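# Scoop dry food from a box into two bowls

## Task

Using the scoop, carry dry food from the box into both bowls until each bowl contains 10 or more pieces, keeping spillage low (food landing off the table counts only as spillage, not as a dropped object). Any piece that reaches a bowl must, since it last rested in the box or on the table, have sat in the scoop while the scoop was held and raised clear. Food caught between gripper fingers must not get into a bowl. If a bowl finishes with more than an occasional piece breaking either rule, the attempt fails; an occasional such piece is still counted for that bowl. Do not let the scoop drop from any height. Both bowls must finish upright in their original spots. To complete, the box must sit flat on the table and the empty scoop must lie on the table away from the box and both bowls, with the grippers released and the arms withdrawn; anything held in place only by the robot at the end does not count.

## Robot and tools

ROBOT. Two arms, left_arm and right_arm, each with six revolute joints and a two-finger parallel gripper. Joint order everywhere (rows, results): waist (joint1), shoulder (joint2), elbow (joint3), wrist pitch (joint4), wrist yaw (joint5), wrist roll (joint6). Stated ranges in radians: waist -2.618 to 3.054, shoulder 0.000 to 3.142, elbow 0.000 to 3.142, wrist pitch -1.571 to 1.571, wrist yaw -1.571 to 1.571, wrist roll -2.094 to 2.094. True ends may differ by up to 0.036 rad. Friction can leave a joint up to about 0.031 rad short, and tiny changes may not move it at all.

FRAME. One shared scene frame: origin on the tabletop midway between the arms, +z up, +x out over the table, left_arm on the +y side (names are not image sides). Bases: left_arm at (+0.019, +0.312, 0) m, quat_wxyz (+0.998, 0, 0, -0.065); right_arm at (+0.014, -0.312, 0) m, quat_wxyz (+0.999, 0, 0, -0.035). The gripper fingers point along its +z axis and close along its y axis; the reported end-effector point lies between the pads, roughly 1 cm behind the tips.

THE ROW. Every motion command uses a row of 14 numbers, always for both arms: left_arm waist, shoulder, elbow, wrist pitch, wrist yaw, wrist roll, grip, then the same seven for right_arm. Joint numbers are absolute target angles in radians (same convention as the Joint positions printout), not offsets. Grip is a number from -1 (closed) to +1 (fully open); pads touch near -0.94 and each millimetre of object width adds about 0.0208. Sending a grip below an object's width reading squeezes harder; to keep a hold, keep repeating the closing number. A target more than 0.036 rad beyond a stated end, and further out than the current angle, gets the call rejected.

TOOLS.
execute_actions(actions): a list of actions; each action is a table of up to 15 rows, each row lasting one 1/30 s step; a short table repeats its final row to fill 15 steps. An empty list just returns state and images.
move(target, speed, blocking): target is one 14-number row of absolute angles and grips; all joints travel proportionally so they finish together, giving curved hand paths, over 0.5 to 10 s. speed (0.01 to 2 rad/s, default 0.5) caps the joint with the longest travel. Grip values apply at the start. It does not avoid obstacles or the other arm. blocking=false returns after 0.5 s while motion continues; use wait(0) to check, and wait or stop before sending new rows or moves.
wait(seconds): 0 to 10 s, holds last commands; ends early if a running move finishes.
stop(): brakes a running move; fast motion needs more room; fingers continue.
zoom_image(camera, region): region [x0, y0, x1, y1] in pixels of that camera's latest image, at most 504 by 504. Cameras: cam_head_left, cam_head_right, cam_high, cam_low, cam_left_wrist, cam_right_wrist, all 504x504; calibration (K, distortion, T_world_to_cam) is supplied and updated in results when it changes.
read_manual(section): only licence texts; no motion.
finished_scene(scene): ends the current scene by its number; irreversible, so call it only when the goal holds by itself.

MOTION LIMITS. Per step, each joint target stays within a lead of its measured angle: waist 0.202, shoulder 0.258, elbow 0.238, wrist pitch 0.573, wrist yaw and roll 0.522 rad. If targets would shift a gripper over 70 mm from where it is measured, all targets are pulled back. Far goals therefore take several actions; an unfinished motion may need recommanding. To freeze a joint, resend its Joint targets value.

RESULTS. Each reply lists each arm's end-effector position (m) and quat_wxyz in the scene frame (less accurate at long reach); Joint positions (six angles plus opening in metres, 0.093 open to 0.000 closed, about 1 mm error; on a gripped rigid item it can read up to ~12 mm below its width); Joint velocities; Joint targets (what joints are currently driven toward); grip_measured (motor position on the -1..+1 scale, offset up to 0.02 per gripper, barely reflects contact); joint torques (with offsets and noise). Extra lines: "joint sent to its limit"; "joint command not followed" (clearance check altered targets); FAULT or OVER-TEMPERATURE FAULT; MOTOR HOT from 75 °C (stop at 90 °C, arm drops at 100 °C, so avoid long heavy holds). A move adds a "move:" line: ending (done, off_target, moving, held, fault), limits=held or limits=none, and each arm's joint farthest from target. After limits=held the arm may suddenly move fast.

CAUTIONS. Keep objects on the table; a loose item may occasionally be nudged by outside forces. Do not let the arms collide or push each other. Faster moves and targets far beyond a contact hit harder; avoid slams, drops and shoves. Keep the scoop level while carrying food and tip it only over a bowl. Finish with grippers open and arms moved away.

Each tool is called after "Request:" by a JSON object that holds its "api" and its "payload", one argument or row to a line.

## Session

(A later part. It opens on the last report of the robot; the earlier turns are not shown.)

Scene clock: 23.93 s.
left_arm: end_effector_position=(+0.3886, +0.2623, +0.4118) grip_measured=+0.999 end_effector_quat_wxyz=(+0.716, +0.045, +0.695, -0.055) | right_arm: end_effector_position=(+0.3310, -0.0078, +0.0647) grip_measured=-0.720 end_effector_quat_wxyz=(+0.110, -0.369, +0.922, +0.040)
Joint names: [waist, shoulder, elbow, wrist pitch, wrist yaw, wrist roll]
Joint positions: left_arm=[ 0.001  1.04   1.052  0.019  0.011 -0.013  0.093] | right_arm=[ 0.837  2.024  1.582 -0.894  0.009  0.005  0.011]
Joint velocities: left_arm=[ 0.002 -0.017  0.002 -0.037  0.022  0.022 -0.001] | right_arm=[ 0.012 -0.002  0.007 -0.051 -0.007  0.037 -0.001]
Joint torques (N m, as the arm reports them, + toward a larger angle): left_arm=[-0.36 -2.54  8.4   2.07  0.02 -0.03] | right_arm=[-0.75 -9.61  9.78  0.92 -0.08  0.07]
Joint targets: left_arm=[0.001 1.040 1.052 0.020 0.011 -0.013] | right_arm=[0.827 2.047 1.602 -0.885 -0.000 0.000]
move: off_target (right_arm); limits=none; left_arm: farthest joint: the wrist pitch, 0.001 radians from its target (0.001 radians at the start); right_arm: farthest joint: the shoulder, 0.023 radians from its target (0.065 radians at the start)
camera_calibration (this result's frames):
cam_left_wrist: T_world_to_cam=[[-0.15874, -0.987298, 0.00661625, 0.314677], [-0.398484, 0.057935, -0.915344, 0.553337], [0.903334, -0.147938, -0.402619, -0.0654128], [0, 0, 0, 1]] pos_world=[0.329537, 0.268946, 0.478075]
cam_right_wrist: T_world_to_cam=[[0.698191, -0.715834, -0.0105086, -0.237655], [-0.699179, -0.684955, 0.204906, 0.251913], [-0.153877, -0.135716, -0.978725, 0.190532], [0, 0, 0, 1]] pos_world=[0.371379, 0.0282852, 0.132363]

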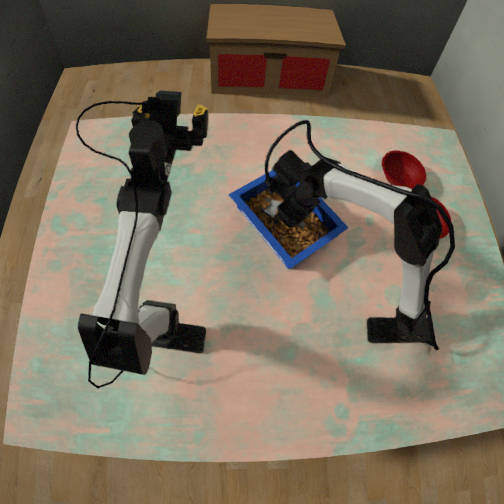

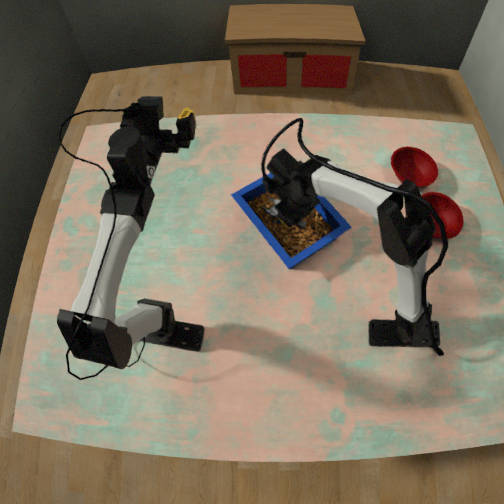

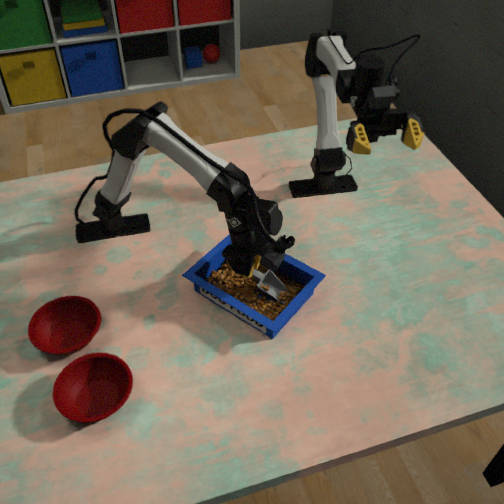

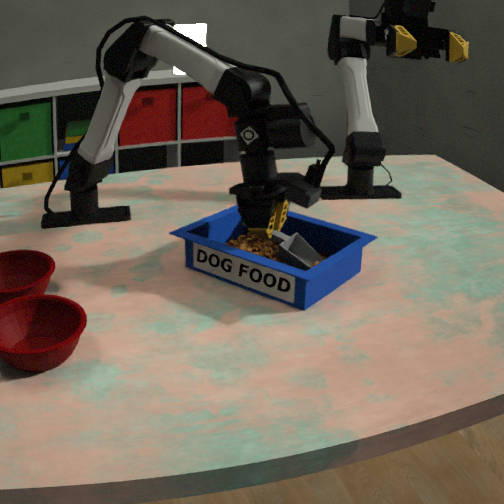

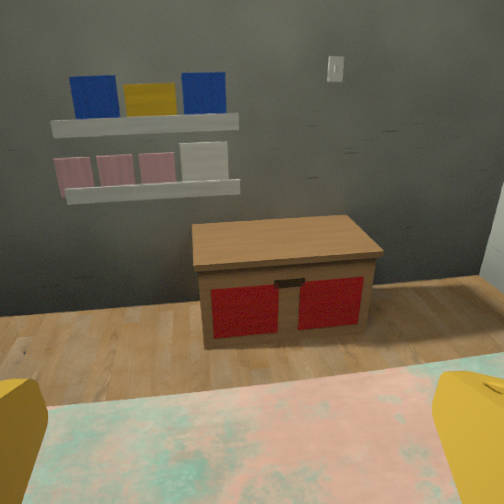

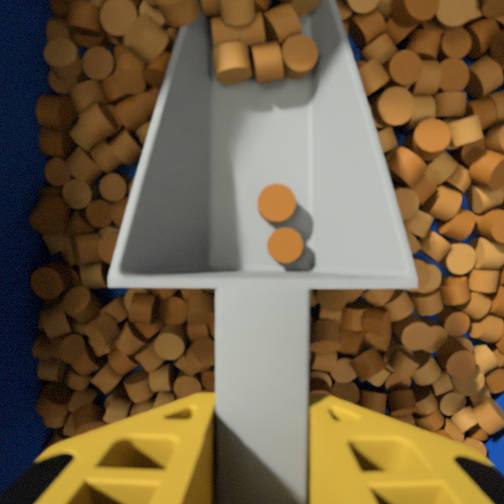

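Request:
{"api": "move", "payload": {
  "target": [0.001,1.040,1.052,0.020,0.011,-0.013,1, 0.827,1.705,1.047,-0.315,0,0,-1],
  "speed": 0.35
}}

Scene clock: 27.30 s.
left_arm: end_effector_position=(+0.3886, +0.2623, +0.4117) grip_measured=+0.999 end_effector_quat_wxyz=(+0.716, +0.045, +0.695, -0.055) | right_arm: end_effector_position=(+0.3155, -0.0228, +0.0591) grip_measured=-0.720 end_effector_quat_wxyz=(+0.251, -0.357, +0.894, +0.097)
Joint names: [waist, shoulder, elbow, wrist pitch, wrist yaw, wrist roll]
Joint positions: left_arm=[ 0.001  1.04   1.052  0.018  0.011 -0.013  0.093] | right_arm=[ 0.837  1.737  1.056 -0.344  0.009  0.005  0.011]
Joint velocities: left_arm=[ 0.007 -0.032  0.002 -0.007  0.007 -0.037 -0.001] | right_arm=[-0.027 -0.002  0.007  0.007  0.022 -0.037  0.   ]
Joint torques (N m, as the arm reports them, + toward a larger angle): left_arm=[-0.35 -2.54  8.38  2.08  0.02 -0.03] | right_arm=[ -0.77 -11.46   7.22   1.65  -0.07   0.08]
Joint targets: left_arm=[0.001 1.040 1.052 0.020 0.011 -0.013] | right_arm=[0.827 1.705 1.047 -0.315 -0.000 0.000]
move: off_target (right_arm); limits=none; left_arm: farthest joint: the wrist pitch, 0.002 radians from its target (0.001 radians at the start); right_arm: farthest joint: the shoulder, 0.032 radians from its target (0.319 radians at the start)
camera_calibration (this result's frames):
cam_left_wrist: T_world_to_cam=[[-0.158737, -0.987299, 0.0066276, 0.314672], [-0.39883, 0.0579801, -0.91519, 0.553313], [0.903182, -0.147918, -0.402968, -0.065255], [0, 0, 0, 1]] pos_world=[0.329565, 0.268942, 0.478005]
cam_right_wrist: T_world_to_cam=[[0.700324, -0.713776, -0.00840132, -0.238352], [-0.710519, -0.6959, -0.104336, 0.253613], [0.0686261, 0.0790383, -0.994507, 0.116243], [0, 0, 0, 1]] pos_world=[0.339143, -0.00282856, 0.140063]

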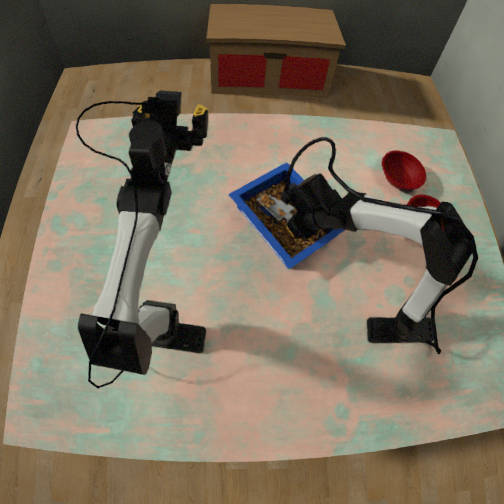

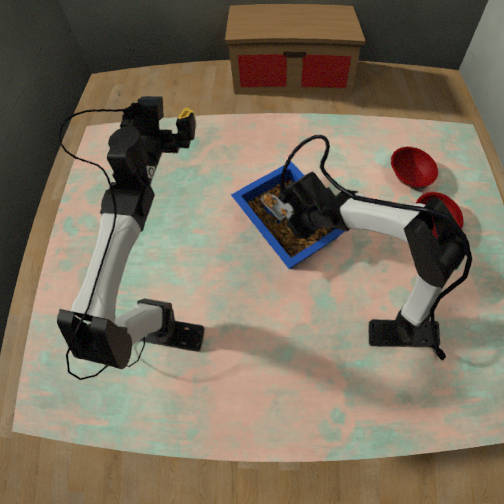

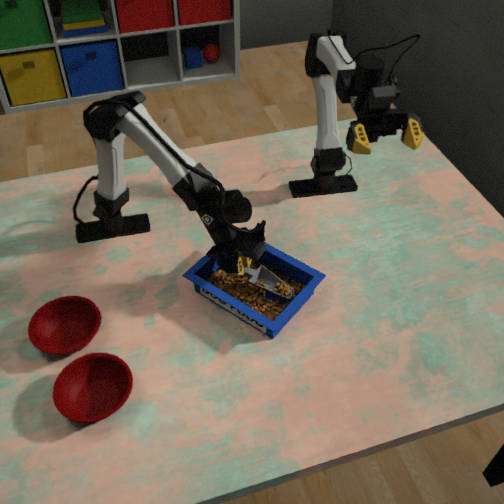

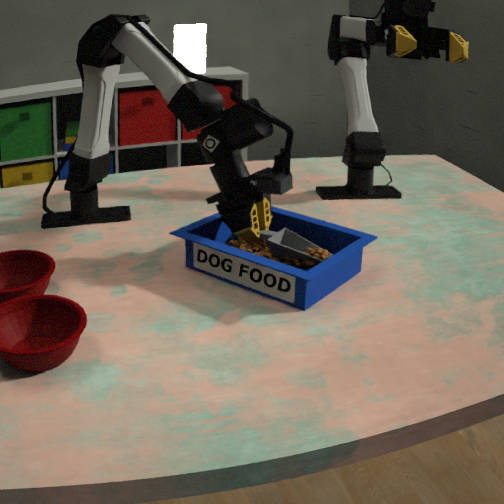

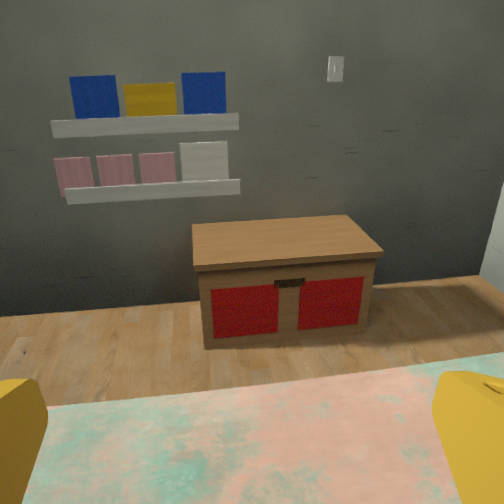

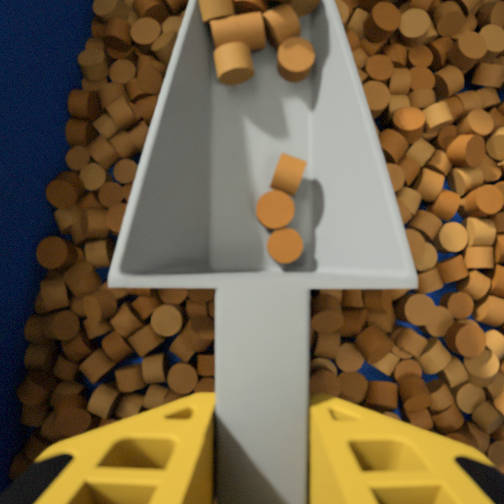

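Request:
{"api": "move", "payload": {
  "target": [0.001,1.040,1.052,0.020,0.011,-0.013,1, 0.827,1.385,0.807,-0.075,0,0,-1],
  "speed": 0.35
}}

Scene clock: 29.37 s.
left_arm: end_effector_position=(+0.3886, +0.2623, +0.4117) grip_measured=+0.999 end_effector_quat_wxyz=(+0.716, +0.045, +0.695, -0.055) | right_arm: end_effector_position=(+0.3026, -0.0352, +0.1301) grip_measured=-0.720 end_effector_quat_wxyz=(+0.391, -0.336, +0.843, +0.155)
Joint names: [waist, shoulder, elbow, wrist pitch, wrist yaw, wrist roll]
Joint positions: left_arm=[ 0.001  1.04   1.052  0.018  0.011 -0.013  0.093] | right_arm=[ 0.837  1.412  0.818 -0.109  0.009  0.005  0.011]
Joint velocities: left_arm=[-0.012  0.002 -0.007 -0.037  0.022 -0.007 -0.002] | right_arm=[-0.007  0.002 -0.017 -0.007 -0.081  0.051  0.002]
Joint torques (N m, as the arm reports them, + toward a larger angle): left_arm=[-0.35 -2.54  8.39  2.08  0.02 -0.03] | right_arm=[-0.69 -8.26  7.83  2.13 -0.08  0.09]
Joint targets: left_arm=[0.001 1.040 1.052 0.020 0.011 -0.013] | right_arm=[0.827 1.385 0.807 -0.075 0.000 -0.000]
move: off_target (right_arm); limits=none; left_arm: farthest joint: the wrist pitch, 0.002 radians from its target (0.002 radians at the start); right_arm: farthest joint: the wrist pitch, 0.034 radians from its target (0.268 radians at the start)
camera_calibration (this result's frames):
cam_left_wrist: T_world_to_cam=[[-0.158737, -0.987299, 0.0066276, 0.314672], [-0.39883, 0.0579801, -0.91519, 0.553313], [0.903182, -0.147918, -0.402968, -0.065255], [0, 0, 0, 1]] pos_world=[0.329565, 0.268942, 0.478005]
cam_right_wrist: T_world_to_cam=[[0.701932, -0.712224, -0.00537725, -0.238433], [-0.650107, -0.637592, -0.413324, 0.267112], [0.29095, 0.293621, -0.910568, 0.11813], [0, 0, 0, 1]] pos_world=[0.306645, -0.0341946, 0.216687]

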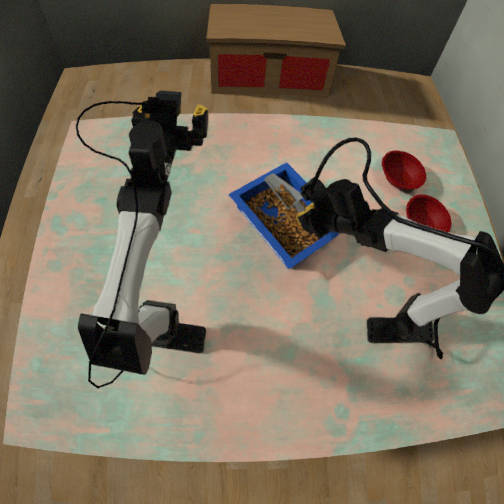

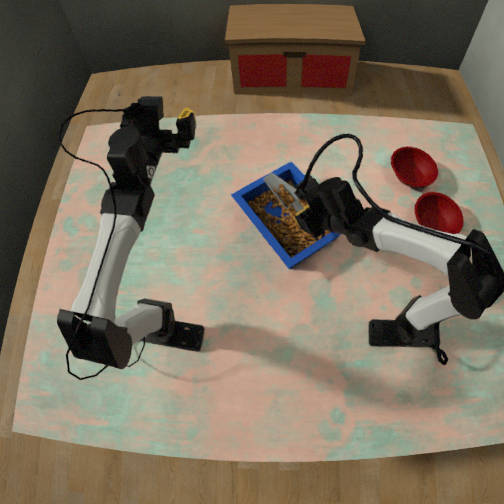

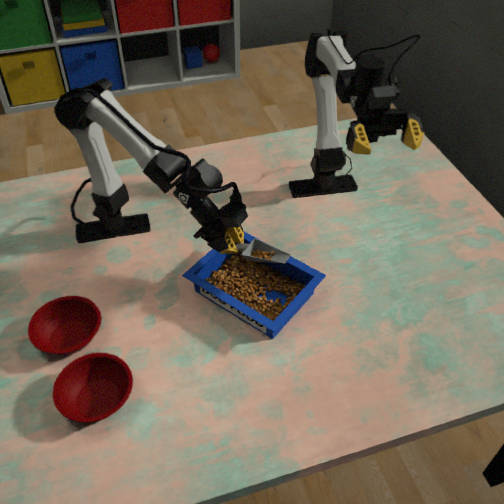

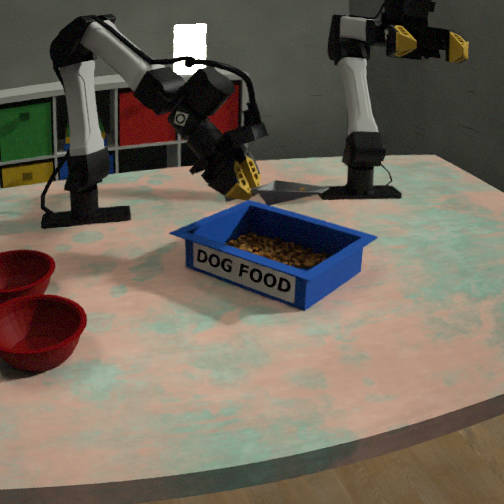

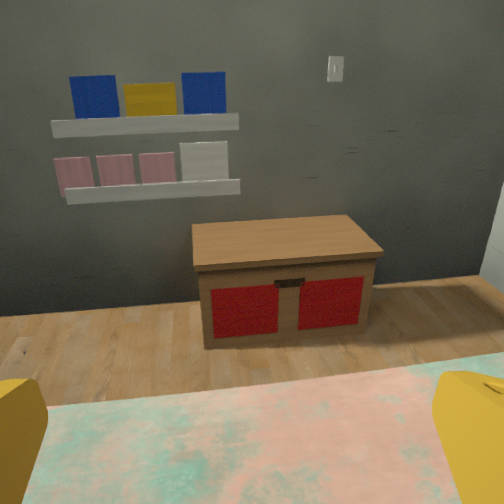

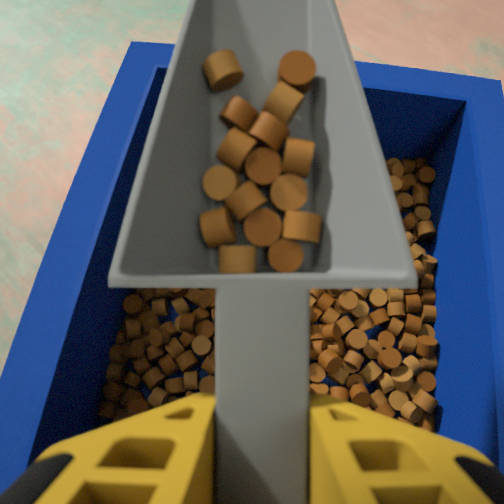

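Request:
{"api": "zoom_image", "payload": {
  "camera": "cam_low",
  "region": [0, 240, 140, 390]
}}

Region (0, 240, 140, 390) of cam_low's 504x504 image, scaled by 3.360, with more detail than that image has; it fills the left 470 columns of this view, and the rest is white.

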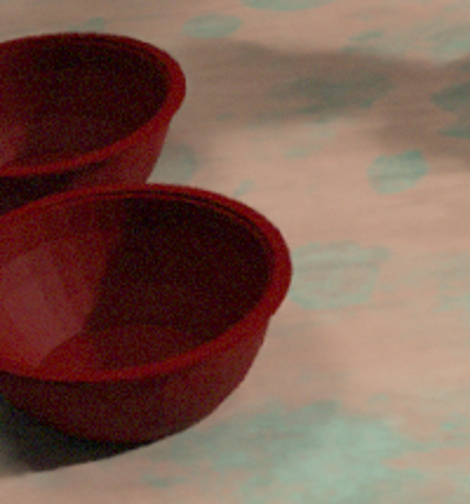

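Request:
{"api": "move", "payload": {
  "target": [0.001,1.040,1.052,0.020,0.011,-0.013,1, -0.121,1.650,1.245,-0.600,0,0,-1],
  "speed": 0.7
}}

Scene clock: 37.67 s.
left_arm: end_effector_position=(+0.3886, +0.2623, +0.4117) grip_measured=+0.999 end_effector_quat_wxyz=(+0.716, +0.045, +0.695, -0.055) | right_arm: end_effector_position=(+0.4193, -0.3906, +0.1267) grip_measured=-0.720 end_effector_quat_wxyz=(+0.272, +0.095, +0.957, -0.027)
Joint names: [waist, shoulder, elbow, wrist pitch, wrist yaw, wrist roll]
Joint positions: left_arm=[ 0.001  1.04   1.052  0.018  0.011 -0.013  0.093] | right_arm=[-0.121  1.636  1.22  -0.601  0.004  0.005  0.011]
Joint velocities: left_arm=[-0.007 -0.027 -0.007  0.022 -0.022 -0.051  0.   ] | right_arm=[-0.002 -0.007 -0.002 -0.051  0.022 -0.081 -0.001]
Joint torques (N m, as the arm reports them, + toward a larger angle): left_arm=[-0.36 -2.54  8.38  2.08  0.03 -0.03] | right_arm=[ 0.   -7.03 10.91  1.38 -0.02  0.08]
Joint targets: left_arm=[0.001 1.040 1.052 0.020 0.011 -0.013] | right_arm=[-0.121 1.650 1.245 -0.600 -0.000 0.000]
move: off_target (right_arm); limits=none; left_arm: farthest joint: the wrist pitch, 0.002 radians from its target (0.002 radians at the start); right_arm: farthest joint: the elbow, 0.025 radians from its target (0.427 radians at the start)
camera_calibration (this result's frames):
cam_left_wrist: T_world_to_cam=[[-0.158737, -0.987299, 0.0066276, 0.314672], [-0.39883, 0.0579801, -0.91519, 0.553313], [0.903182, -0.147918, -0.402968, -0.065255], [0, 0, 0, 1]] pos_world=[0.329565, 0.268942, 0.478005]
cam_right_wrist: T_world_to_cam=[[-0.178333, -0.983882, -0.013205, -0.309446], [-0.977516, 0.178682, -0.111962, 0.53297], [0.112517, -0.00705842, -0.993625, 0.153348], [0, 0, 0, 1]] pos_world=[0.448549, -0.398608, 0.207957]

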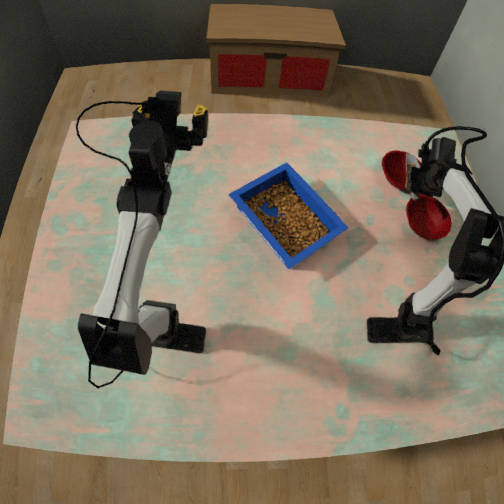

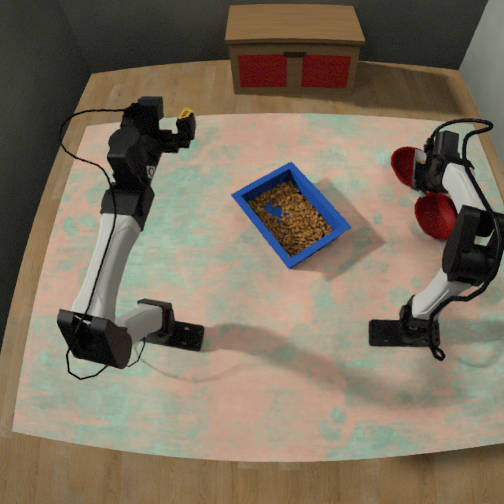

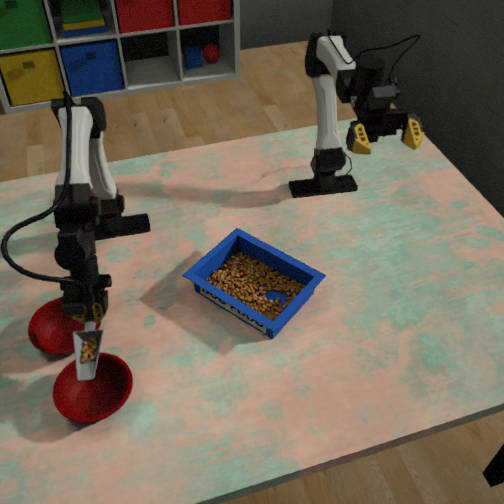

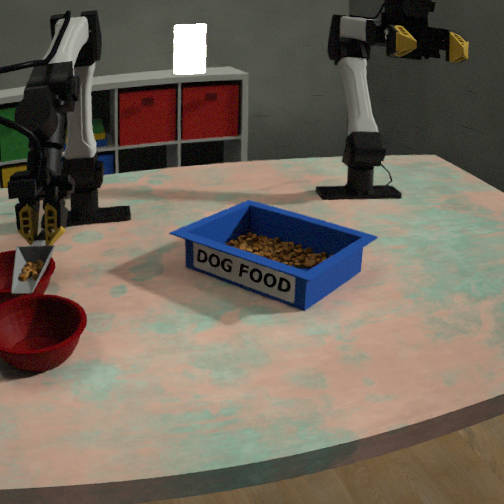

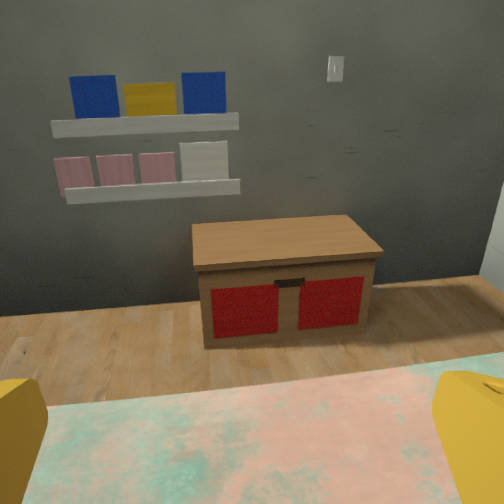

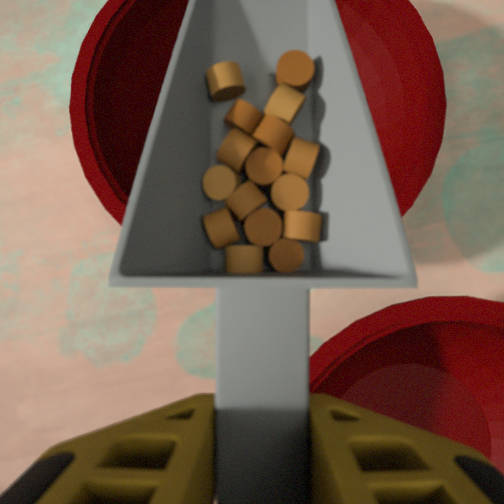

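Request:
{"api": "move", "payload": {
  "target": [0.001,1.040,1.052,0.020,0.011,-0.013,1, -0.121,2.085,2.010,-1.515,0,0,-1],
  "speed": 0.5
}}

Scene clock: 40.63 s.
left_arm: end_effector_position=(+0.3886, +0.2623, +0.4116) grip_measured=+0.999 end_effector_quat_wxyz=(+0.716, +0.045, +0.695, -0.055) | right_arm: end_effector_position=(+0.3985, -0.3866, +0.1413) grip_measured=-0.720 end_effector_quat_wxyz=(-0.009, +0.098, +0.995, -0.001)
Joint names: [waist, shoulder, elbow, wrist pitch, wrist yaw, wrist roll]
Joint positions: left_arm=[ 0.001  1.04   1.052  0.018  0.011 -0.013  0.093] | right_arm=[-0.121  2.073  1.987 -1.503  0.004  0.005  0.011]
Joint velocities: left_arm=[-0.017 -0.002 -0.007 -0.007 -0.037 -0.037 -0.   ] | right_arm=[-0.012  0.002  0.002 -0.037  0.022  0.037 -0.   ]
Joint torques (N m, as the arm reports them, + toward a larger angle): left_arm=[-0.36 -2.53  8.39  2.08  0.03 -0.03] | right_arm=[  0.04 -10.5    9.49   0.26  -0.01   0.08]
Joint targets: left_arm=[0.001 1.040 1.052 0.020 0.011 -0.013] | right_arm=[-0.121 2.085 2.010 -1.515 -0.000 0.000]
move: off_target (right_arm); limits=none; left_arm: farthest joint: the wrist pitch, 0.002 radians from its target (0.002 radians at the start); right_arm: farthest joint: the elbow, 0.023 radians from its target (0.790 radians at the start)
camera_calibration (this result's frames):
cam_left_wrist: T_world_to_cam=[[-0.158735, -0.987299, 0.00663896, 0.314668], [-0.399177, 0.0580253, -0.915036, 0.553289], [0.903029, -0.147898, -0.403317, -0.0650972], [0, 0, 0, 1]] pos_world=[0.329593, 0.268938, 0.477935]
cam_right_wrist: T_world_to_cam=[[-0.187118, -0.982187, -0.0172083, -0.304294], [-0.881625, 0.160181, 0.443937, 0.389674], [-0.433272, 0.0982397, -0.895893, 0.414556], [0, 0, 0, 1]] pos_world=[0.466223, -0.402018, 0.193171]

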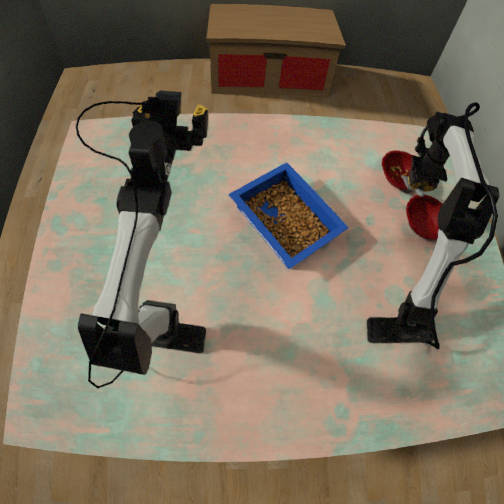

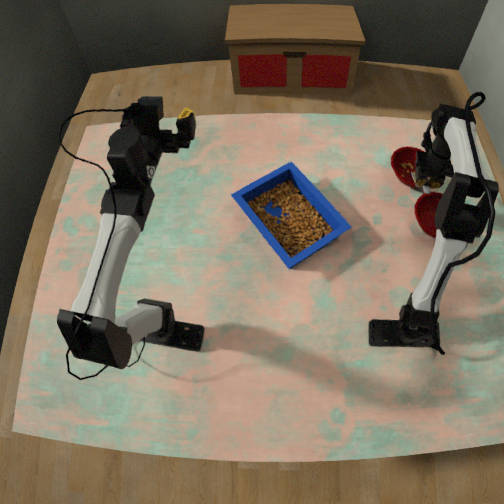

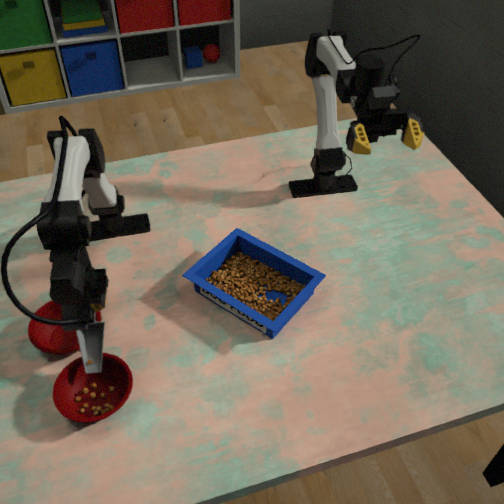

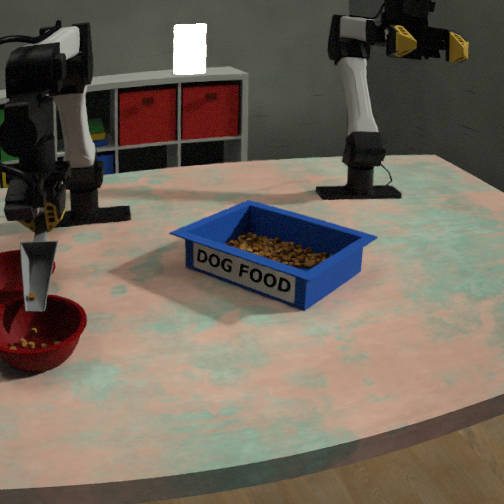

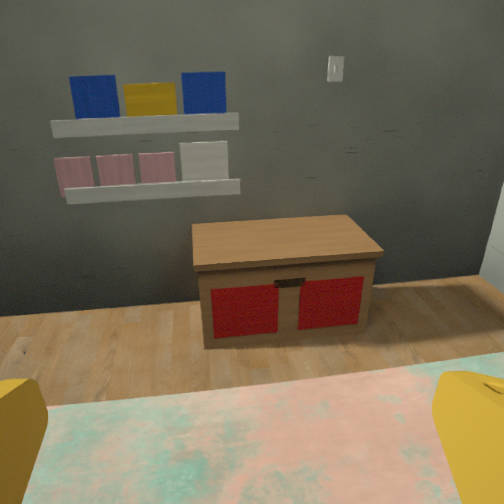

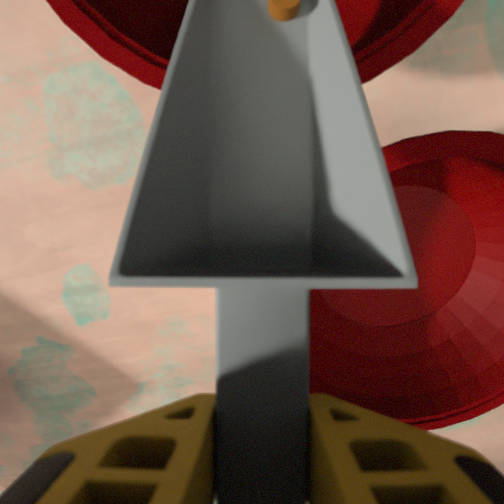

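Request:
{"api": "move", "payload": {
  "target": [0.001,1.040,1.052,0.020,0.011,-0.013,1, -0.06,1.785,1.720,-1.39,0,0,-1],
  "speed": 0.6
}}

Request:
{"api": "move", "payload": {
  "target": [0.001,1.040,1.052,0.020,0.011,-0.013,1, 0.775,1.785,1.720,-1.39,0,0,-1],
  "speed": 0.9
}}

Scene clock: 44.07 s.
left_arm: end_effector_position=(+0.3886, +0.2623, +0.4116) grip_measured=+0.999 end_effector_quat_wxyz=(+0.716, +0.045, +0.695, -0.055) | right_arm: end_effector_position=(+0.3621, -0.3605, +0.1704) grip_measured=-0.720 end_effector_quat_wxyz=(+0.044, +0.071, +0.996, -0.005)
Joint names: [waist, shoulder, elbow, wrist pitch, wrist yaw, wrist roll]
Joint positions: left_arm=[ 0.001  1.04   1.052  0.018  0.011 -0.013  0.093] | right_arm=[-0.068  1.805  1.731 -1.408  0.004  0.005  0.011]
Joint velocities: left_arm=[-0.002  0.002 -0.007  0.022 -0.022 -0.007 -0.001] | right_arm=[ 0.012 -0.022 -0.007 -0.037 -0.066 -0.11  -0.001]
Joint torques (N m, as the arm reports them, + toward a larger angle): left_arm=[-0.36 -2.53  8.39  2.08  0.03 -0.03] | right_arm=[  0.68 -10.74   6.67   0.72  -0.01   0.07]
Joint targets: left_arm=[0.001 1.040 1.052 0.020 0.011 -0.013] | right_arm=[-0.060 1.785 1.720 -1.390 0.000 0.000]
move: done; limits=none; left_arm: farthest joint: the wrist pitch, 0.002 radians from its target (0.002 radians at the start); right_arm: farthest joint: the shoulder, 0.020 radians from its target (0.288 radians at the start)
camera_calibration (this result's frames):
cam_left_wrist: T_world_to_cam=[[-0.158735, -0.987299, 0.00663896, 0.314668], [-0.399177, 0.0580253, -0.915036, 0.553289], [0.903029, -0.147898, -0.403317, -0.0650972], [0, 0, 0, 1]] pos_world=[0.329593, 0.268938, 0.477935]
cam_right_wrist: T_world_to_cam=[[-0.132988, -0.990974, -0.0168602, -0.30789], [-0.930829, 0.119038, 0.345525, 0.360182], [-0.3404, 0.0616447, -0.938258, 0.382719], [0, 0, 0, 1]] pos_world=[0.424599, -0.371579, 0.229447]

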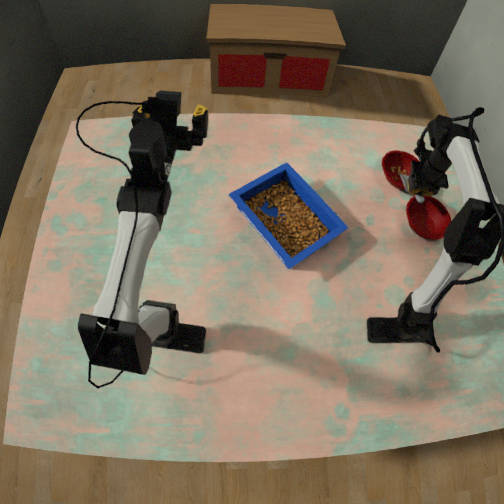

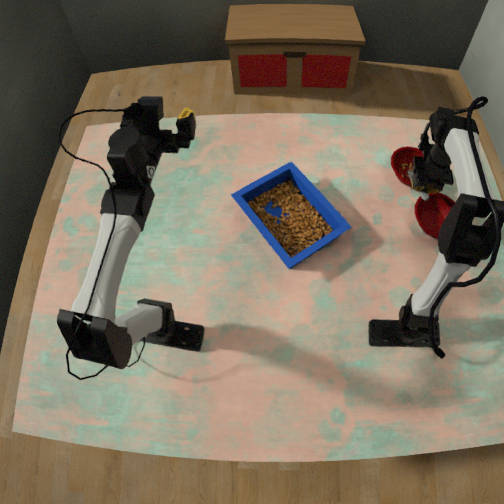

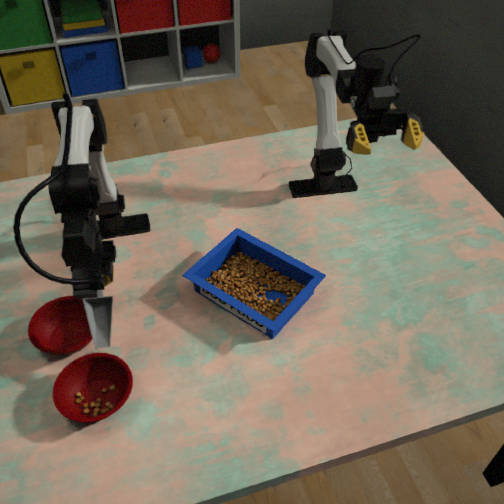

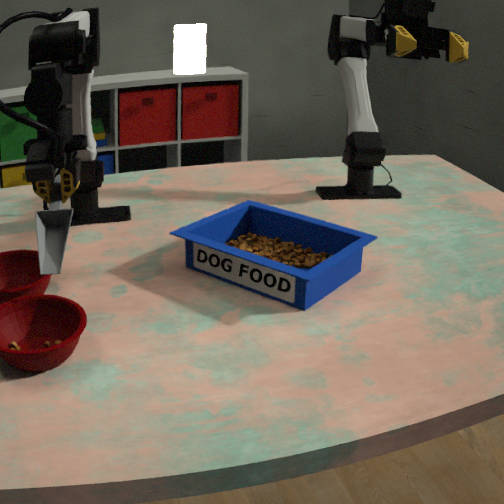

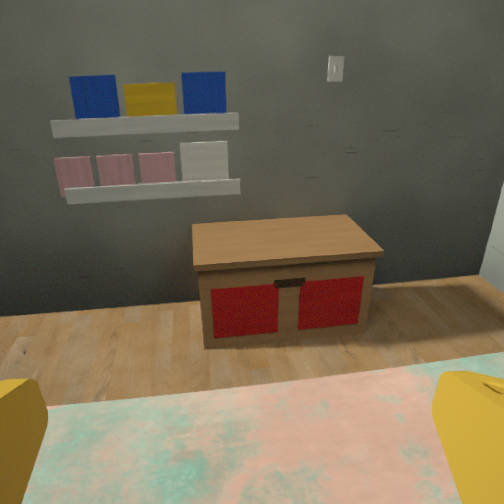

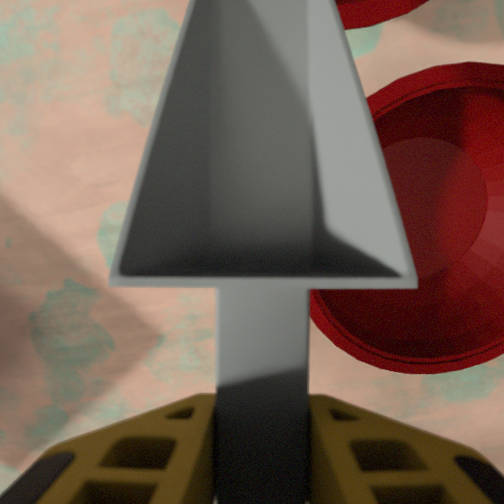

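Scene clock: 45.47 s.
left_arm: end_effector_position=(+0.3886, +0.2623, +0.4116) grip_measured=+0.999 end_effector_quat_wxyz=(+0.716, +0.045, +0.695, -0.055) | right_arm: end_effector_position=(+0.2816, -0.0824, +0.1705) grip_measured=-0.720 end_effector_quat_wxyz=(+0.043, -0.344, +0.938, +0.016)
Joint names: [waist, shoulder, elbow, wrist pitch, wrist yaw, wrist roll]
Joint positions: left_arm=[ 0.001  1.04   1.052  0.018  0.011 -0.013  0.093] | right_arm=[ 0.777  1.805  1.731 -1.404 -0.     0.005  0.011]
Joint velocities: left_arm=[-0.007  0.017  0.002 -0.11  -0.037 -0.022 -0.001] | right_arm=[ 0.007 -0.002  0.007  0.051 -0.037  0.051 -0.   ]
Joint torques (N m, as the arm reports them, + toward a larger angle): left_arm=[-0.34 -2.55  8.39  2.08  0.03 -0.03] | right_arm=[ -0.19 -10.77   6.6    0.67   0.04   0.09]
Joint targets: left_arm=[0.001 1.040 1.052 0.020 0.011 -0.013] | right_arm=[0.775 1.785 1.720 -1.390 0.000 -0.000]
move: done; limits=none; left_arm: farthest joint: the wrist pitch, 0.002 radians from its target (0.002 radians at the start); right_arm: farthest joint: the shoulder, 0.020 radians from its target (0.020 radians at the start)
camera_calibration (this result's frames):
cam_left_wrist: T_world_to_cam=[[-0.158735, -0.987299, 0.00663896, 0.314668], [-0.399177, 0.0580253, -0.915036, 0.553289], [0.903029, -0.147898, -0.403317, -0.0650972], [0, 0, 0, 1]] pos_world=[0.329593, 0.268938, 0.477935]
cam_right_wrist: T_world_to_cam=[[0.654344, -0.755917, -0.0205735, -0.244683], [-0.705784, -0.620262, 0.342262, 0.128341], [-0.271483, -0.209437, -0.939379, 0.296674], [0, 0, 0, 1]] pos_world=[0.33123, -0.0432206, 0.229729]

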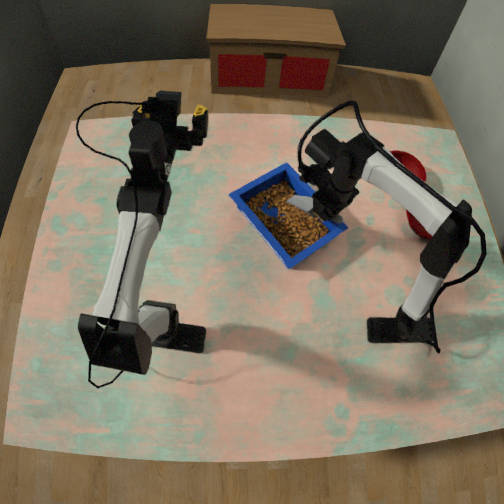

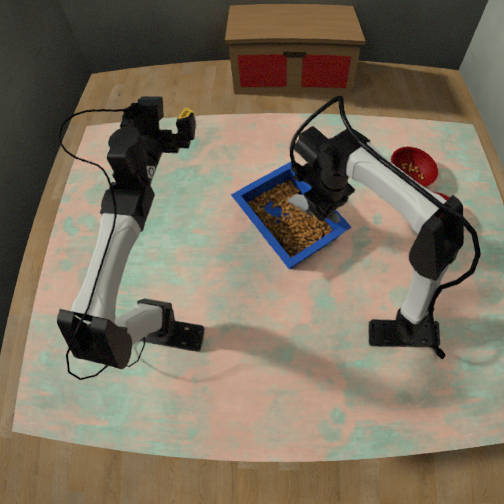

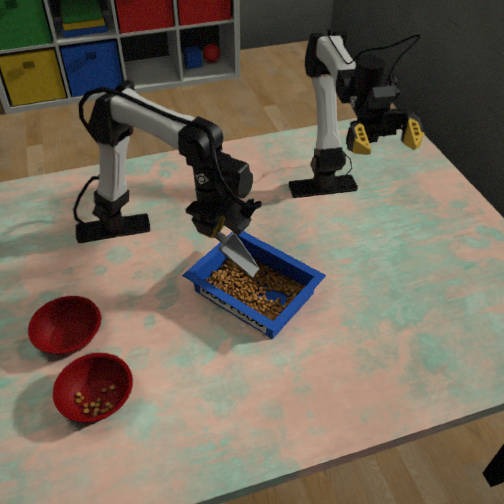

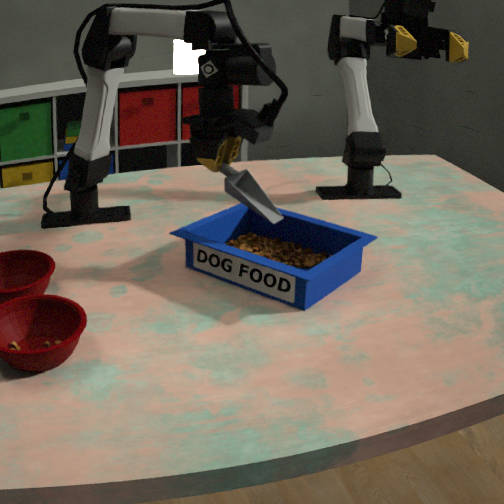

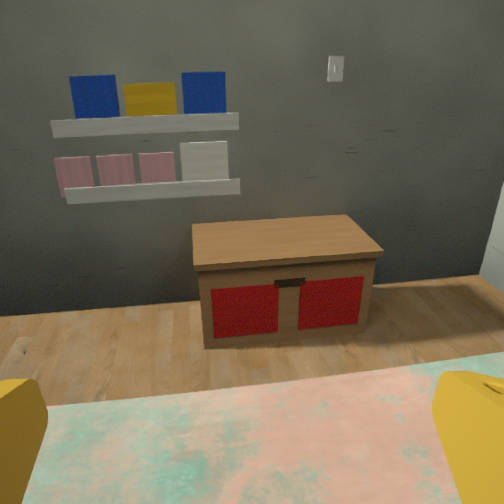

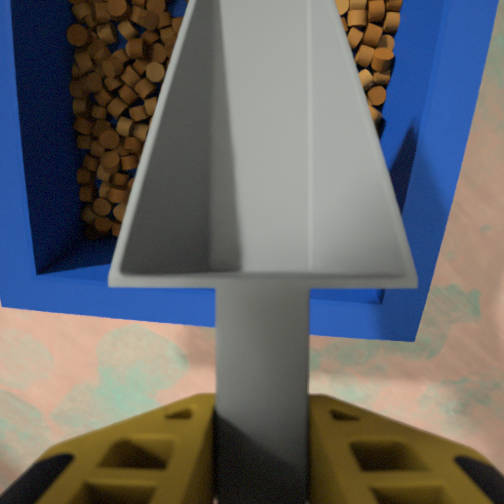

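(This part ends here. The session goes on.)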